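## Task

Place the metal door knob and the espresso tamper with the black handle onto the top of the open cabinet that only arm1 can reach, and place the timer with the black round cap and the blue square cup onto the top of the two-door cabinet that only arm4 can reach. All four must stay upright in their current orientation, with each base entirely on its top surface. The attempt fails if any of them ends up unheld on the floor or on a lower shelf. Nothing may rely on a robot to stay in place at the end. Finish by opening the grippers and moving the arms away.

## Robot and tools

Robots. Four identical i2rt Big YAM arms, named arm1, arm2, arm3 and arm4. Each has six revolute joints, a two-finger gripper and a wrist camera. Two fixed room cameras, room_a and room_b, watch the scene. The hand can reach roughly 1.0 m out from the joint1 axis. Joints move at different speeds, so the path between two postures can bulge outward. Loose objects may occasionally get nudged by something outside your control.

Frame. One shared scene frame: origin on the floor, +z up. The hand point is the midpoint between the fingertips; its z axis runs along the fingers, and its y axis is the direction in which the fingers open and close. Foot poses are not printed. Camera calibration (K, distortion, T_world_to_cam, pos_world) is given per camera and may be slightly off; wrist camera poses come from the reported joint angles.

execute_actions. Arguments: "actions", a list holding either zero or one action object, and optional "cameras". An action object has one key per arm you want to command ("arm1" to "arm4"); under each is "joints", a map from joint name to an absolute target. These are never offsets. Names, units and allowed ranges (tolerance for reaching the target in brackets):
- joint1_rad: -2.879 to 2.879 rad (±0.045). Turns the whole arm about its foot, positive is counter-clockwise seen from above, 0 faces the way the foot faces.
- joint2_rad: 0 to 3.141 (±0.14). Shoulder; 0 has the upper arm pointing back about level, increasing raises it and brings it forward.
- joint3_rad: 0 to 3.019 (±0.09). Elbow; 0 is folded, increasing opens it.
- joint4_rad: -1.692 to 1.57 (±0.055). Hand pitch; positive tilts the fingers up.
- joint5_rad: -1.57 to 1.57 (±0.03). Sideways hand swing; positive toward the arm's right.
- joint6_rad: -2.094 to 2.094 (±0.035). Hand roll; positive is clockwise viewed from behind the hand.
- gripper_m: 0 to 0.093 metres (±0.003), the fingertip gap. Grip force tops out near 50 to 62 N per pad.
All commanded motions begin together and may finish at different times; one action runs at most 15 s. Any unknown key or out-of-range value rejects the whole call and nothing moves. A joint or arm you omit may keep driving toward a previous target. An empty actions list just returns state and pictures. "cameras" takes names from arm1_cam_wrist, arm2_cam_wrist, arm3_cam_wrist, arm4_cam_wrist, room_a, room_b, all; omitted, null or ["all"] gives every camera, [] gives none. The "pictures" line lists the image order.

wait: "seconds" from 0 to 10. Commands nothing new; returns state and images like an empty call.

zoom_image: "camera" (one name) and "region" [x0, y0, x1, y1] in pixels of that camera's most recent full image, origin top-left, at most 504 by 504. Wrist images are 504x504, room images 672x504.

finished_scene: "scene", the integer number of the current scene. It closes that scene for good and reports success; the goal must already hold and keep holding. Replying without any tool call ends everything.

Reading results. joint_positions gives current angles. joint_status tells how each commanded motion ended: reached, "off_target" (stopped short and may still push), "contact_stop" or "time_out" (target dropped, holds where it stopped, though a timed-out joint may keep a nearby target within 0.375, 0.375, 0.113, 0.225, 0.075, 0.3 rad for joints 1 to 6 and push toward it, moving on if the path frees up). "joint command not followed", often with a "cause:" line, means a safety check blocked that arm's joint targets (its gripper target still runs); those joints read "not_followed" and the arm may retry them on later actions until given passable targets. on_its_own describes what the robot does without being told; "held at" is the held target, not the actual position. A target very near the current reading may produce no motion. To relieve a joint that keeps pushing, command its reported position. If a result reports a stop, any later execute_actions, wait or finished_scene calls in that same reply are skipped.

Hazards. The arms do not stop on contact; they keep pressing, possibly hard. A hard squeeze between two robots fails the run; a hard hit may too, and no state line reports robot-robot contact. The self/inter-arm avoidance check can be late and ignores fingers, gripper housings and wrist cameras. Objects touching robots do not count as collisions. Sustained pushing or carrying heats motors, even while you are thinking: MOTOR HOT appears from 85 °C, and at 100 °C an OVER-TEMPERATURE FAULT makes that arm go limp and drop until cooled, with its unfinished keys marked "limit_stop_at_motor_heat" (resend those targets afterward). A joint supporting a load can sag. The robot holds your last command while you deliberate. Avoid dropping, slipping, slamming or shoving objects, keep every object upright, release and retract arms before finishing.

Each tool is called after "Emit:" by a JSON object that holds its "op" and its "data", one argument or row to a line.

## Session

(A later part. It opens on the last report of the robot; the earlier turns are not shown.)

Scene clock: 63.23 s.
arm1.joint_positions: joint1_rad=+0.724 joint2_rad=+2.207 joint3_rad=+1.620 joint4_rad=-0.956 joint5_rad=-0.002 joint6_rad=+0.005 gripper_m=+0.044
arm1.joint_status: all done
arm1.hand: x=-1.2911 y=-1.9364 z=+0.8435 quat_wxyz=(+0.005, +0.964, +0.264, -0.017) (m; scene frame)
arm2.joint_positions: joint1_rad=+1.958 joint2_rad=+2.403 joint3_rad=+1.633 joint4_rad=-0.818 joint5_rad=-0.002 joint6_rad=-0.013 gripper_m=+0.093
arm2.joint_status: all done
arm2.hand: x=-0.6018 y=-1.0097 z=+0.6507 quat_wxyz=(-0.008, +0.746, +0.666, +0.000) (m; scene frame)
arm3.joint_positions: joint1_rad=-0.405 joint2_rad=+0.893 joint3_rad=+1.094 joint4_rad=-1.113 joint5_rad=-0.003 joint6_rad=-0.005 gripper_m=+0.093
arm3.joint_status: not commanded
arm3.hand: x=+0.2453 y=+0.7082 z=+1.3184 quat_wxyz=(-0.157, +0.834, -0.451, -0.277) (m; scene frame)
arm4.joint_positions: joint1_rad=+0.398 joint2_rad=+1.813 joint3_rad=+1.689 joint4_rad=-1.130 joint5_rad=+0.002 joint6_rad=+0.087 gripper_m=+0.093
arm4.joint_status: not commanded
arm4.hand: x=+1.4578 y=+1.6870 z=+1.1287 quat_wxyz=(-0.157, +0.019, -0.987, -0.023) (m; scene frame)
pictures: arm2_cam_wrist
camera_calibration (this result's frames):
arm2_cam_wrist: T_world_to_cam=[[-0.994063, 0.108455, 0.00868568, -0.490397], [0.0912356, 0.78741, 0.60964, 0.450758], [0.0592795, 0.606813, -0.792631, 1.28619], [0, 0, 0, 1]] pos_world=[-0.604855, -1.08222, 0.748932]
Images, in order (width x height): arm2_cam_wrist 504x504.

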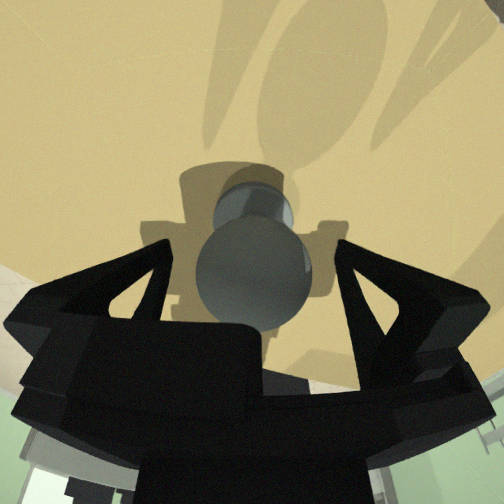

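Emit:
{"op": "execute_actions", "data": {
  "actions": [
    {"arm1":{"joints":{"joint2_rad":2.207,"gripper_m":0.093}},"arm2":{"joints":{"joint2_rad":2.2,"joint4_rad":-1.0}}}
  ],
  "cameras": ["arm1_cam_wrist"]
}}

Emit:
{"op": "execute_actions", "data": {
  "actions": [
    {"arm1":{"joints":{"joint2_rad":1.95,"joint4_rad":-1.2}},"arm2":{"joints":{"joint1_rad":2.75,"joint2_rad":1.7}}}
  ],
  "cameras": ["arm1_cam_wrist"]
}}

Emit:
{"op": "execute_actions", "data": {
  "actions": [
    {"arm1":{"joints":{"joint1_rad":-1.63,"joint2_rad":2.0,"joint4_rad":-1.15}},"arm2":{"joints":{"joint2_rad":0.9,"joint3_rad":1.1}}}
  ],
  "cameras": []
}}

Emit:
{"op": "execute_actions", "data": {
  "actions": [
    {"arm1":{"joints":{"joint2_rad":2.36,"joint3_rad":1.66,"joint4_rad":-0.83}}}
  ],
  "cameras": ["arm1_cam_wrist","room_b"]
}}

Scene clock: 64.70 s.
arm1.joint_positions: joint1_rad=+0.724 joint2_rad=+2.205 joint3_rad=+1.620 joint4_rad=-0.955 joint5_rad=-0.002 joint6_rad=+0.005 gripper_m=+0.093
arm1.joint_status: all done
arm1.hand: x=-1.2916 y=-1.9367 z=+0.8447 quat_wxyz=(+0.005, +0.964, +0.264, -0.018) (m; scene frame)
arm2.joint_positions: joint1_rad=+1.958 joint2_rad=+2.187 joint3_rad=+1.633 joint4_rad=-0.993 joint5_rad=-0.002 joint6_rad=-0.013 gripper_m=+0.093
arm2.joint_status: all done
arm2.hand: x=-0.6010 y=-1.0181 z=+0.7802 quat_wxyz=(+0.005, +0.745, +0.666, -0.015) (m; scene frame)
arm3.joint_positions: joint1_rad=-0.405 joint2_rad=+0.893 joint3_rad=+1.094 joint4_rad=-1.113 joint5_rad=-0.003 joint6_rad=-0.005 gripper_m=+0.093
arm3.joint_status: not commanded
arm3.hand: x=+0.2453 y=+0.7082 z=+1.3184 quat_wxyz=(-0.157, +0.834, -0.451, -0.277) (m; scene frame)
arm4.joint_positions: joint1_rad=+0.398 joint2_rad=+1.813 joint3_rad=+1.689 joint4_rad=-1.130 joint5_rad=+0.002 joint6_rad=+0.087 gripper_m=+0.093
arm4.joint_status: not commanded
arm4.hand: x=+1.4578 y=+1.6870 z=+1.1287 quat_wxyz=(-0.157, +0.019, -0.987, -0.023) (m; scene frame)
pictures: arm1_cam_wrist
camera_calibration (this result's frames):
arm1_cam_wrist: T_world_to_cam=[[-0.512277, 0.858768, 0.00942033, 0.992724], [0.72062, 0.42385, 0.548688, 1.29919], [0.467203, 0.287869, -0.835974, 1.99327], [0, 0, 0, 1]] pos_world=[-1.35893, -1.97698, 0.944123]
Images, in order (width x height): arm1_cam_wrist 504x504.

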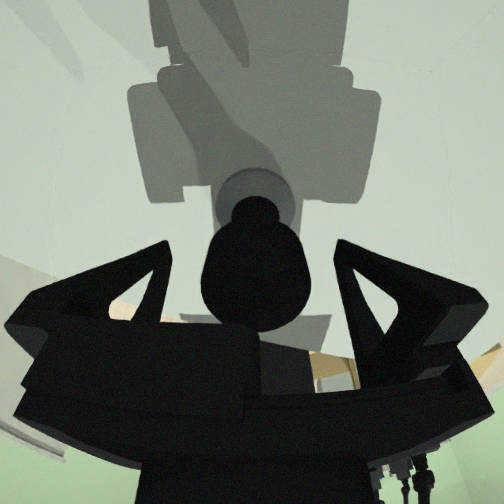

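Scene clock: 66.20 s.
arm1.joint_positions: joint1_rad=+0.724 joint2_rad=+1.940 joint3_rad=+1.620 joint4_rad=-1.182 joint5_rad=-0.002 joint6_rad=+0.005 gripper_m=+0.093
arm1.joint_status: all done
arm1.hand: x=-1.2686 y=-1.9232 z=+0.9997 quat_wxyz=(+0.010, +0.964, +0.264, -0.037) (m; scene frame)
arm2.joint_positions: joint1_rad=+2.758 joint2_rad=+1.698 joint3_rad=+1.635 joint4_rad=-0.995 joint5_rad=-0.003 joint6_rad=-0.013 gripper_m=+0.093
arm2.joint_status: all done
arm2.hand: x=-0.1190 y=-0.8940 z=+1.0781 quat_wxyz=(+0.223, +0.412, +0.876, -0.114) (m; scene frame)
arm3.joint_positions: joint1_rad=-0.405 joint2_rad=+0.893 joint3_rad=+1.094 joint4_rad=-1.113 joint5_rad=-0.003 joint6_rad=-0.005 gripper_m=+0.093
arm3.joint_status: not commanded
arm3.hand: x=+0.2453 y=+0.7082 z=+1.3184 quat_wxyz=(-0.157, +0.834, -0.451, -0.277) (m; scene frame)
arm4.joint_positions: joint1_rad=+0.398 joint2_rad=+1.813 joint3_rad=+1.689 joint4_rad=-1.130 joint5_rad=+0.002 joint6_rad=+0.087 gripper_m=+0.093
arm4.joint_status: not commanded
arm4.hand: x=+1.4578 y=+1.6870 z=+1.1287 quat_wxyz=(-0.157, +0.019, -0.987, -0.023) (m; scene frame)
pictures: arm1_cam_wrist
camera_calibration (this result's frames):
arm1_cam_wrist: T_world_to_cam=[[-0.51202, 0.858922, 0.00937486, 0.992154], [0.738201, 0.434423, 0.516078, 1.26712], [0.439198, 0.271163, -0.85649, 2.0611], [0, 0, 0, 1]] pos_world=[-1.33262, -1.96154, 1.10208]
Images, in order (width x height): arm1_cam_wrist 504x504.

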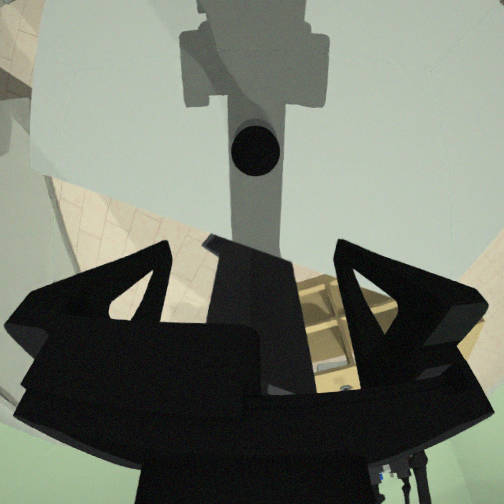

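Scene clock: 68.63 s.
arm1.joint_positions: joint1_rad=-1.635 joint2_rad=+1.988 joint3_rad=+1.620 joint4_rad=-1.155 joint5_rad=+0.000 joint6_rad=+0.005 gripper_m=+0.093
arm1.joint_status: all done
arm1.hand: x=-0.6022 y=-1.0283 z=+0.9653 quat_wxyz=(-0.015, +0.611, -0.791, -0.016) (m; scene frame)
arm2.joint_positions: joint1_rad=+2.758 joint2_rad=+0.892 joint3_rad=+1.105 joint4_rad=-0.998 joint5_rad=-0.003 joint6_rad=-0.013 gripper_m=+0.093
arm2.joint_status: all done
arm2.hand: x=-0.2766 y=-0.6943 z=+1.1956 quat_wxyz=(+0.339, +0.392, +0.838, -0.171) (m; scene frame)
arm3.joint_positions: joint1_rad=-0.405 joint2_rad=+0.893 joint3_rad=+1.094 joint4_rad=-1.113 joint5_rad=-0.003 joint6_rad=-0.005 gripper_m=+0.093
arm3.joint_status: not commanded
arm3.hand: x=+0.2453 y=+0.7082 z=+1.3184 quat_wxyz=(-0.157, +0.834, -0.451, -0.277) (m; scene frame)
arm4.joint_positions: joint1_rad=+0.398 joint2_rad=+1.813 joint3_rad=+1.689 joint4_rad=-1.130 joint5_rad=+0.002 joint6_rad=+0.087 gripper_m=+0.093
arm4.joint_status: not commanded
arm4.hand: x=+1.4578 y=+1.6870 z=+1.1287 quat_wxyz=(-0.157, +0.019, -0.987, -0.023) (m; scene frame)
pictures: none
No camera images: the call's "cameras" was empty. Leave "cameras" out to get every camera's image.

Scene clock: 70.10 s.
arm1.joint_positions: joint1_rad=-1.635 joint2_rad=+2.345 joint3_rad=+1.642 joint4_rad=-0.846 joint5_rad=+0.000 joint6_rad=+0.005 gripper_m=+0.093
arm1.joint_status: all done
arm1.hand: x=-0.5970 y=-1.0032 z=+0.7602 quat_wxyz=(-0.005, +0.611, -0.791, -0.008) (m; scene frame)
arm2.joint_positions: joint1_rad=+2.758 joint2_rad=+0.892 joint3_rad=+1.105 joint4_rad=-0.998 joint5_rad=-0.003 joint6_rad=-0.013 gripper_m=+0.093
arm2.joint_status: not commanded
arm2.hand: x=-0.2766 y=-0.6943 z=+1.1956 quat_wxyz=(+0.339, +0.392, +0.838, -0.171) (m; scene frame)
arm3.joint_positions: joint1_rad=-0.405 joint2_rad=+0.893 joint3_rad=+1.094 joint4_rad=-1.113 joint5_rad=-0.003 joint6_rad=-0.005 gripper_m=+0.093
arm3.joint_status: not commanded
arm3.hand: x=+0.2453 y=+0.7082 z=+1.3184 quat_wxyz=(-0.157, +0.834, -0.451, -0.277) (m; scene frame)
arm4.joint_positions: joint1_rad=+0.398 joint2_rad=+1.813 joint3_rad=+1.689 joint4_rad=-1.130 joint5_rad=+0.002 joint6_rad=+0.087 gripper_m=+0.093
arm4.joint_status: not commanded
arm4.hand: x=+1.4578 y=+1.6870 z=+1.1287 quat_wxyz=(-0.157, +0.019, -0.987, -0.023) (m; scene frame)
pictures: arm1_cam_wrist, room_b
camera_calibration (this result's frames):
arm1_cam_wrist: T_world_to_cam=[[0.968649, -0.248407, 0.0036161, 0.325541], [-0.206922, -0.798655, 0.565096, -1.34325], [-0.137486, -0.548128, -0.825017, 0.121435], [0, 0, 0, 1]] pos_world=[-0.576586, -0.925364, 0.858073]
Images, in order (width x height): arm1_cam_wrist 504x504, room_b 672x504.

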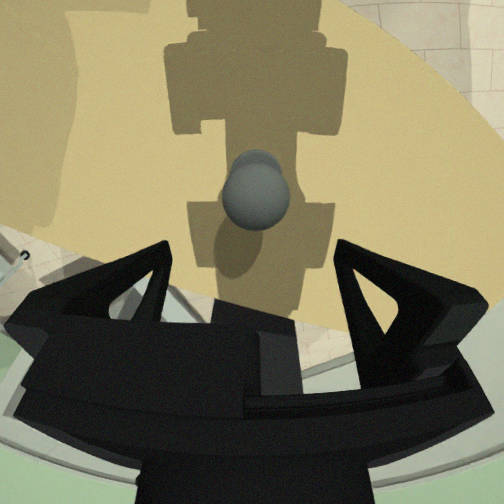

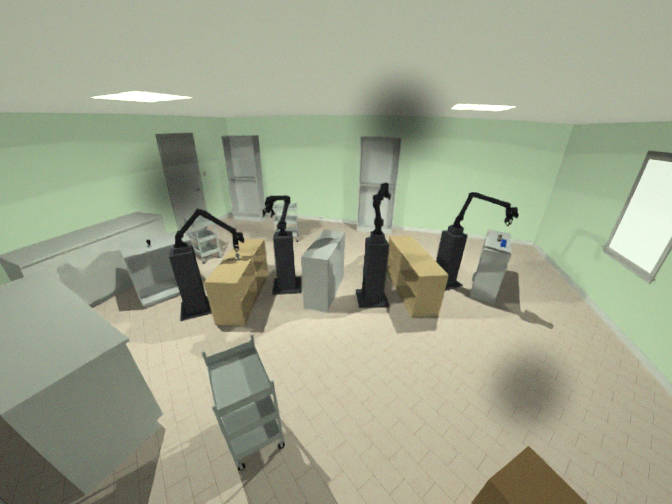

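Emit:
{"op": "execute_actions", "data": {
  "actions": [
    {"arm1":{"joints":{"joint2_rad":2.535,"joint3_rad":1.69,"joint4_rad":-0.675}}}
  ],
  "cameras": ["arm1_cam_wrist"]
}}

Scene clock: 72.87 s.
arm1.joint_positions: joint1_rad=-1.635 joint2_rad=+2.533 joint3_rad=+1.672 joint4_rad=-0.693 joint5_rad=+0.000 joint6_rad=+0.005 gripper_m=+0.093
arm1.joint_status: all done
arm1.hand: x=-0.5997 y=-1.0109 z=+0.6548 quat_wxyz=(-0.003, +0.611, -0.791, -0.006) (m; scene frame)
arm2.joint_positions: joint1_rad=+2.758 joint2_rad=+0.892 joint3_rad=+1.105 joint4_rad=-0.998 joint5_rad=-0.003 joint6_rad=-0.013 gripper_m=+0.093
arm2.joint_status: not commanded
arm2.hand: x=-0.2766 y=-0.6943 z=+1.1956 quat_wxyz=(+0.339, +0.392, +0.838, -0.171) (m; scene frame)
arm3.joint_positions: joint1_rad=-0.405 joint2_rad=+0.893 joint3_rad=+1.094 joint4_rad=-1.113 joint5_rad=-0.003 joint6_rad=-0.005 gripper_m=+0.093
arm3.joint_status: not commanded
arm3.hand: x=+0.2453 y=+0.7082 z=+1.3184 quat_wxyz=(-0.157, +0.834, -0.451, -0.277) (m; scene frame)
arm4.joint_positions: joint1_rad=+0.398 joint2_rad=+1.813 joint3_rad=+1.689 joint4_rad=-1.130 joint5_rad=+0.002 joint6_rad=+0.087 gripper_m=+0.093
arm4.joint_status: not commanded
arm4.hand: x=+1.4578 y=+1.6870 z=+1.1287 quat_wxyz=(-0.157, +0.019, -0.987, -0.023) (m; scene frame)
pictures: arm1_cam_wrist
camera_calibration (this result's frames):
arm1_cam_wrist: T_world_to_cam=[[0.968663, -0.248353, 0.00362115, 0.326619], [-0.20609, -0.795516, 0.569808, -1.28987], [-0.138633, -0.552698, -0.82177, 0.0224339], [0, 0, 0, 1]] pos_world=[-0.579102, -0.932594, 0.752229]
Images, in order (width x height): arm1_cam_wrist 504x504.

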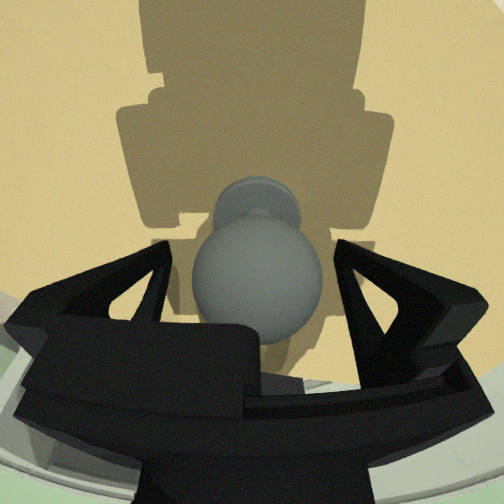

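Emit:
{"op": "execute_actions", "data": {
  "actions": [
    {"arm1":{"joints":{"gripper_m":0.03}}}
  ],
  "cameras": []
}}

Emit:
{"op": "execute_actions", "data": {
  "actions": [
    {"arm1":{"joints":{"joint2_rad":2.05,"joint4_rad":-1.15}}}
  ],
  "cameras": ["arm1_cam_wrist"]
}}

Scene clock: 73.57 s.
arm1.joint_positions: joint1_rad=-1.635 joint2_rad=+2.533 joint3_rad=+1.672 joint4_rad=-0.692 joint5_rad=+0.000 joint6_rad=+0.005 gripper_m=+0.051
arm1.joint_status: gripper_m off_target (ended at +0.051, target +0.030)
arm1.hand: x=-0.5996 y=-1.0105 z=+0.6548 quat_wxyz=(-0.004, +0.611, -0.791, -0.007) (m; scene frame)
arm2.joint_positions: joint1_rad=+2.758 joint2_rad=+0.892 joint3_rad=+1.105 joint4_rad=-0.998 joint5_rad=-0.003 joint6_rad=-0.013 gripper_m=+0.093
arm2.joint_status: not commanded
arm2.hand: x=-0.2766 y=-0.6943 z=+1.1956 quat_wxyz=(+0.339, +0.392, +0.838, -0.171) (m; scene frame)
arm3.joint_positions: joint1_rad=-0.405 joint2_rad=+0.893 joint3_rad=+1.094 joint4_rad=-1.113 joint5_rad=-0.003 joint6_rad=-0.005 gripper_m=+0.093
arm3.joint_status: not commanded
arm3.hand: x=+0.2453 y=+0.7082 z=+1.3184 quat_wxyz=(-0.157, +0.834, -0.451, -0.277) (m; scene frame)
arm4.joint_positions: joint1_rad=+0.398 joint2_rad=+1.813 joint3_rad=+1.689 joint4_rad=-1.130 joint5_rad=+0.002 joint6_rad=+0.087 gripper_m=+0.093
arm4.joint_status: not commanded
arm4.hand: x=+1.4578 y=+1.6870 z=+1.1287 quat_wxyz=(-0.157, +0.019, -0.987, -0.023) (m; scene frame)
pictures: none
No camera images: the call's "cameras" was empty. Leave "cameras" out to get every camera's image.

Scene clock: 75.23 s.
arm1.joint_positions: joint1_rad=-1.635 joint2_rad=+2.061 joint3_rad=+1.677 joint4_rad=-1.134 joint5_rad=+0.000 joint6_rad=+0.005 gripper_m=+0.051
arm1.joint_status: all done
arm1.hand: x=-0.5970 y=-1.0075 z=+0.9430 quat_wxyz=(-0.017, +0.611, -0.791, -0.017) (m; scene frame)
arm2.joint_positions: joint1_rad=+2.758 joint2_rad=+0.892 joint3_rad=+1.105 joint4_rad=-0.998 joint5_rad=-0.003 joint6_rad=-0.013 gripper_m=+0.093
arm2.joint_status: not commanded
arm2.hand: x=-0.2766 y=-0.6943 z=+1.1956 quat_wxyz=(+0.339, +0.392, +0.838, -0.171) (m; scene frame)
arm3.joint_positions: joint1_rad=-0.405 joint2_rad=+0.893 joint3_rad=+1.094 joint4_rad=-1.113 joint5_rad=-0.003 joint6_rad=-0.005 gripper_m=+0.093
arm3.joint_status: not commanded
arm3.hand: x=+0.2453 y=+0.7082 z=+1.3184 quat_wxyz=(-0.157, +0.834, -0.451, -0.277) (m; scene frame)
arm4.joint_positions: joint1_rad=+0.398 joint2_rad=+1.813 joint3_rad=+1.689 joint4_rad=-1.130 joint5_rad=+0.002 joint6_rad=+0.087 gripper_m=+0.093
arm4.joint_status: not commanded
arm4.hand: x=+1.4578 y=+1.6870 z=+1.1287 quat_wxyz=(-0.157, +0.019, -0.987, -0.023) (m; scene frame)
pictures: arm1_cam_wrist
camera_calibration (this result's frames):
arm1_cam_wrist: T_world_to_cam=[[0.968576, -0.24869, 0.00358426, 0.323457], [-0.211193, -0.814751, 0.539981, -1.44514], [-0.131368, -0.52377, -0.84167, 0.313747], [0, 0, 0, 1]] pos_world=[-0.57728, -0.932659, 1.04326]
Images, in order (width x height): arm1_cam_wrist 504x504.

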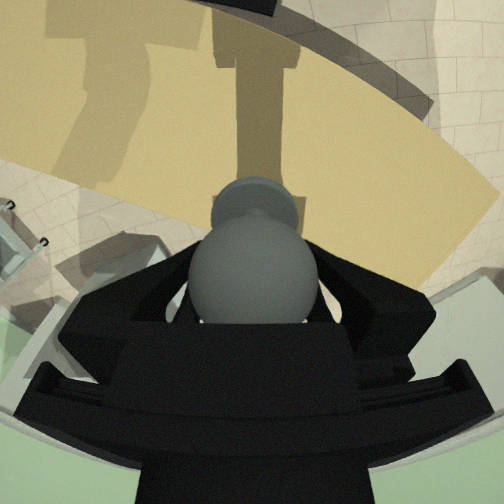

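Contact expected at z≈.824 (q2≈2.26).

Emit:
{"op": "execute_actions", "data": {
  "actions": [
    {"arm1":{"joints":{"joint1_rad":0.44}}}
  ],
  "cameras": []
}}

Emit:
{"op": "execute_actions", "data": {
  "actions": [
    {"arm1":{"joints":{"joint2_rad":2.23,"joint4_rad":-0.955}}}
  ],
  "cameras": ["arm1_cam_wrist"]
}}

Emit:
{"op": "execute_actions", "data": {
  "actions": [
    {"arm1":{"joints":{"joint2_rad":2.3}}}
  ],
  "cameras": ["arm1_cam_wrist"]
}}

Scene clock: 77.73 s.
arm1.joint_positions: joint1_rad=+0.443 joint2_rad=+2.061 joint3_rad=+1.677 joint4_rad=-1.134 joint5_rad=-0.002 joint6_rad=+0.005 gripper_m=+0.051
arm1.joint_status: all done
arm1.hand: x=-1.3591 y=-1.7744 z=+0.9500 quat_wxyz=(+0.005, +0.992, +0.126, -0.029) (m; scene frame)
arm2.joint_positions: joint1_rad=+2.758 joint2_rad=+0.892 joint3_rad=+1.105 joint4_rad=-0.998 joint5_rad=-0.003 joint6_rad=-0.013 gripper_m=+0.093
arm2.joint_status: not commanded
arm2.hand: x=-0.2766 y=-0.6943 z=+1.1956 quat_wxyz=(+0.339, +0.392, +0.838, -0.171) (m; scene frame)
arm3.joint_positions: joint1_rad=-0.405 joint2_rad=+0.893 joint3_rad=+1.094 joint4_rad=-1.113 joint5_rad=-0.003 joint6_rad=-0.005 gripper_m=+0.093
arm3.joint_status: not commanded
arm3.hand: x=+0.2453 y=+0.7082 z=+1.3184 quat_wxyz=(-0.157, +0.834, -0.451, -0.277) (m; scene frame)
arm4.joint_positions: joint1_rad=+0.398 joint2_rad=+1.813 joint3_rad=+1.689 joint4_rad=-1.130 joint5_rad=+0.002 joint6_rad=+0.087 gripper_m=+0.093
arm4.joint_status: not commanded
arm4.hand: x=+1.4578 y=+1.6870 z=+1.1287 quat_wxyz=(-0.157, +0.019, -0.987, -0.023) (m; scene frame)
pictures: none
No camera images: the call's "cameras" was empty. Leave "cameras" out to get every camera's image.

Scene clock: 79.07 s.
arm1.joint_positions: joint1_rad=+0.443 joint2_rad=+2.239 joint3_rad=+1.677 joint4_rad=-0.974 joint5_rad=-0.002 joint6_rad=+0.005 gripper_m=+0.051
arm1.joint_status: all done
arm1.hand: x=-1.3739 y=-1.7783 z=+0.8429 quat_wxyz=(+0.004, +0.992, +0.126, -0.021) (m; scene frame)
arm2.joint_positions: joint1_rad=+2.758 joint2_rad=+0.892 joint3_rad=+1.105 joint4_rad=-0.998 joint5_rad=-0.003 joint6_rad=-0.013 gripper_m=+0.093
arm2.joint_status: not commanded
arm2.hand: x=-0.2766 y=-0.6943 z=+1.1956 quat_wxyz=(+0.339, +0.392, +0.838, -0.171) (m; scene frame)
arm3.joint_positions: joint1_rad=-0.405 joint2_rad=+0.893 joint3_rad=+1.094 joint4_rad=-1.113 joint5_rad=-0.003 joint6_rad=-0.005 gripper_m=+0.093
arm3.joint_status: not commanded
arm3.hand: x=+0.2453 y=+0.7082 z=+1.3184 quat_wxyz=(-0.157, +0.834, -0.451, -0.277) (m; scene frame)
arm4.joint_positions: joint1_rad=+0.398 joint2_rad=+1.813 joint3_rad=+1.689 joint4_rad=-1.130 joint5_rad=+0.002 joint6_rad=+0.087 gripper_m=+0.093
arm4.joint_status: not commanded
arm4.hand: x=+1.4578 y=+1.6870 z=+1.1287 quat_wxyz=(-0.157, +0.019, -0.987, -0.023) (m; scene frame)
pictures: arm1_cam_wrist
camera_calibration (this result's frames):
arm1_cam_wrist: T_world_to_cam=[[-0.253515, 0.967306, 0.00700718, 1.36512], [0.812175, 0.208912, 0.544727, 1.03929], [0.525453, 0.143787, -0.838584, 1.81065], [0, 0, 0, 1]] pos_world=[-1.44941, -1.79796, 0.94269]
Images, in order (width x height): arm1_cam_wrist 504x504.

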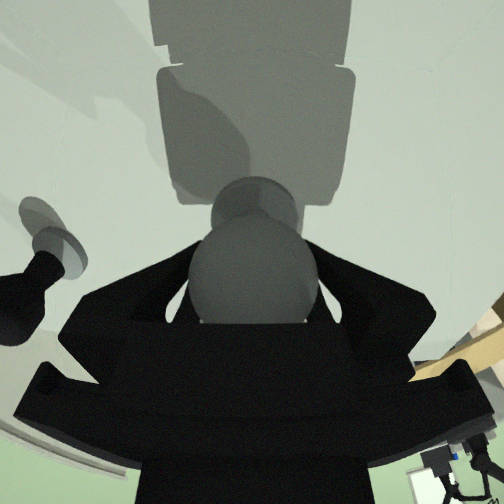

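Scene clock: 79.73 s.
arm1.joint_positions: joint1_rad=+0.443 joint2_rad=+2.270 joint3_rad=+1.677 joint4_rad=-0.971 joint5_rad=-0.002 joint6_rad=+0.005 gripper_m=+0.051
arm1.joint_status: all done
arm1.hand: x=-1.3686 y=-1.7769 z=+0.8235 quat_wxyz=(+0.002, +0.992, +0.126, -0.007) (m; scene frame)
arm2.joint_positions: joint1_rad=+2.758 joint2_rad=+0.892 joint3_rad=+1.105 joint4_rad=-0.998 joint5_rad=-0.003 joint6_rad=-0.013 gripper_m=+0.093
arm2.joint_status: not commanded
arm2.hand: x=-0.2766 y=-0.6943 z=+1.1956 quat_wxyz=(+0.339, +0.392, +0.838, -0.171) (m; scene frame)
arm3.joint_positions: joint1_rad=-0.405 joint2_rad=+0.893 joint3_rad=+1.094 joint4_rad=-1.113 joint5_rad=-0.003 joint6_rad=-0.005 gripper_m=+0.093
arm3.joint_status: not commanded
arm3.hand: x=+0.2453 y=+0.7082 z=+1.3184 quat_wxyz=(-0.157, +0.834, -0.451, -0.277) (m; scene frame)
arm4.joint_positions: joint1_rad=+0.398 joint2_rad=+1.813 joint3_rad=+1.689 joint4_rad=-1.130 joint5_rad=+0.002 joint6_rad=+0.087 gripper_m=+0.093
arm4.joint_status: not commanded
arm4.hand: x=+1.4578 y=+1.6870 z=+1.1287 quat_wxyz=(-0.157, +0.019, -0.987, -0.023) (m; scene frame)
pictures: arm1_cam_wrist
camera_calibration (this result's frames):
arm1_cam_wrist: T_world_to_cam=[[-0.253712, 0.967251, 0.00741531, 1.36449], [0.797037, 0.204709, 0.568178, 0.997716], [0.548053, 0.150064, -0.822873, 1.8206], [0, 0, 0, 1]] pos_world=[-1.44682, -1.79725, 0.921125]
Images, in order (width x height): arm1_cam_wrist 504x504.

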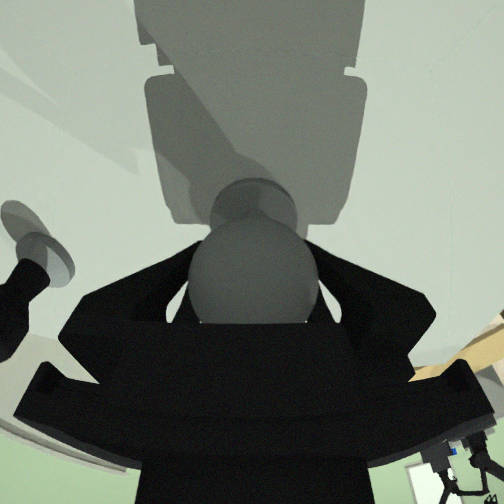

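Emit:
{"op": "execute_actions", "data": {
  "actions": [
    {"arm1":{"joints":{"joint2_rad":2.27,"gripper_m":0.093}}}
  ],
  "cameras": []
}}

Emit:
{"op": "execute_actions", "data": {
  "actions": [
    {"arm1":{"joints":{"joint2_rad":1.7,"joint4_rad":-1.45}}}
  ],
  "cameras": ["arm1_cam_wrist","arm4_cam_wrist","room_b"]
}}

Scene clock: 80.50 s.
arm1.joint_positions: joint1_rad=+0.443 joint2_rad=+2.269 joint3_rad=+1.677 joint4_rad=-0.970 joint5_rad=-0.002 joint6_rad=+0.005 gripper_m=+0.093
arm1.joint_status: all done
arm1.hand: x=-1.3690 y=-1.7770 z=+0.8242 quat_wxyz=(+0.002, +0.992, +0.126, -0.008) (m; scene frame)
arm2.joint_positions: joint1_rad=+2.758 joint2_rad=+0.892 joint3_rad=+1.105 joint4_rad=-0.998 joint5_rad=-0.003 joint6_rad=-0.013 gripper_m=+0.093
arm2.joint_status: not commanded
arm2.hand: x=-0.2766 y=-0.6943 z=+1.1956 quat_wxyz=(+0.339, +0.392, +0.838, -0.171) (m; scene frame)
arm3.joint_positions: joint1_rad=-0.405 joint2_rad=+0.893 joint3_rad=+1.094 joint4_rad=-1.113 joint5_rad=-0.003 joint6_rad=-0.005 gripper_m=+0.093
arm3.joint_status: not commanded
arm3.hand: x=+0.2453 y=+0.7082 z=+1.3184 quat_wxyz=(-0.157, +0.834, -0.451, -0.277) (m; scene frame)
arm4.joint_positions: joint1_rad=+0.398 joint2_rad=+1.813 joint3_rad=+1.689 joint4_rad=-1.130 joint5_rad=+0.002 joint6_rad=+0.087 gripper_m=+0.093
arm4.joint_status: not commanded
arm4.hand: x=+1.4578 y=+1.6870 z=+1.1287 quat_wxyz=(-0.157, +0.019, -0.987, -0.023) (m; scene frame)
pictures: none
No camera images: the call's "cameras" was empty. Leave "cameras" out to get every camera's image.

Scene clock: 82.17 s.
arm1.joint_positions: joint1_rad=+0.443 joint2_rad=+1.701 joint3_rad=+1.677 joint4_rad=-1.433 joint5_rad=-0.002 joint6_rad=+0.005 gripper_m=+0.093
arm1.joint_status: all done
arm1.hand: x=-1.2814 y=-1.7538 z=+1.1494 quat_wxyz=(+0.009, +0.990, +0.126, -0.060) (m; scene frame)
arm2.joint_positions: joint1_rad=+2.758 joint2_rad=+0.892 joint3_rad=+1.105 joint4_rad=-0.998 joint5_rad=-0.003 joint6_rad=-0.013 gripper_m=+0.093
arm2.joint_status: not commanded
arm2.hand: x=-0.2766 y=-0.6943 z=+1.1956 quat_wxyz=(+0.339, +0.392, +0.838, -0.171) (m; scene frame)
arm3.joint_positions: joint1_rad=-0.405 joint2_rad=+0.893 joint3_rad=+1.094 joint4_rad=-1.113 joint5_rad=-0.003 joint6_rad=-0.005 gripper_m=+0.093
arm3.joint_status: not commanded
arm3.hand: x=+0.2453 y=+0.7082 z=+1.3184 quat_wxyz=(-0.157, +0.834, -0.451, -0.277) (m; scene frame)
arm4.joint_positions: joint1_rad=+0.398 joint2_rad=+1.813 joint3_rad=+1.689 joint4_rad=-1.130 joint5_rad=+0.002 joint6_rad=+0.087 gripper_m=+0.093
arm4.joint_status: not commanded
arm4.hand: x=+1.4578 y=+1.6870 z=+1.1287 quat_wxyz=(-0.157, +0.019, -0.987, -0.023) (m; scene frame)
pictures: arm1_cam_wrist, arm4_cam_wrist, room_b
camera_calibration (this result's frames):
arm1_cam_wrist: T_world_to_cam=[[-0.252906, 0.967463, 0.00727981, 1.36342], [0.851266, 0.218942, 0.476876, 0.937721], [0.459766, 0.126802, -0.878941, 1.94804], [0, 0, 0, 1]] pos_world=[-1.34907, -1.77138, 1.25511]
arm4_cam_wrist: T_world_to_cam=[[0.0321264, -0.997741, -0.0589956, 1.70502], [-0.951843, -0.048548, 0.302718, 1.13279], [-0.304899, 0.0464293, -0.951252, 1.56346], [0, 0, 0, 1]] pos_world=[1.50015, 1.68358, 1.24492]
Images, in order (width x height): arm1_cam_wrist 504x504, arm4_cam_wrist 504x504, room_b 672x504.

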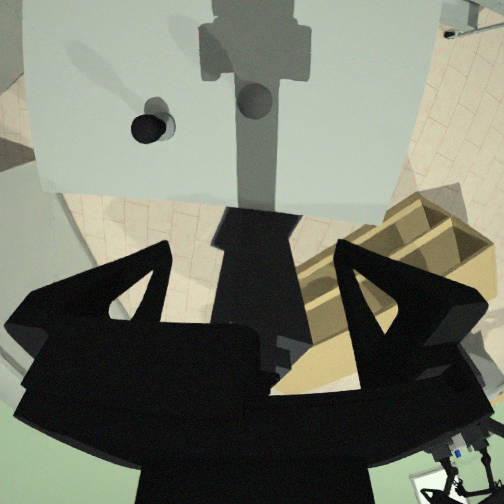

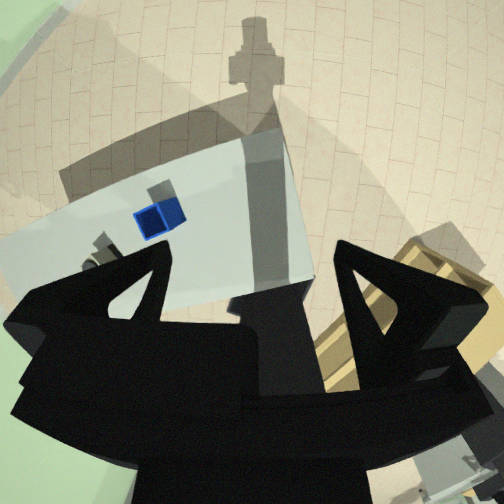

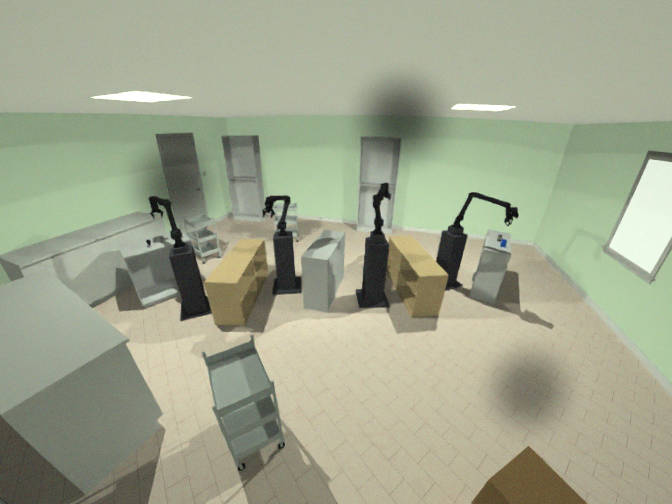

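Emit:
{"op": "finished_scene", "data": {
  "scene": 2
}}

The scene is finished: the task was done.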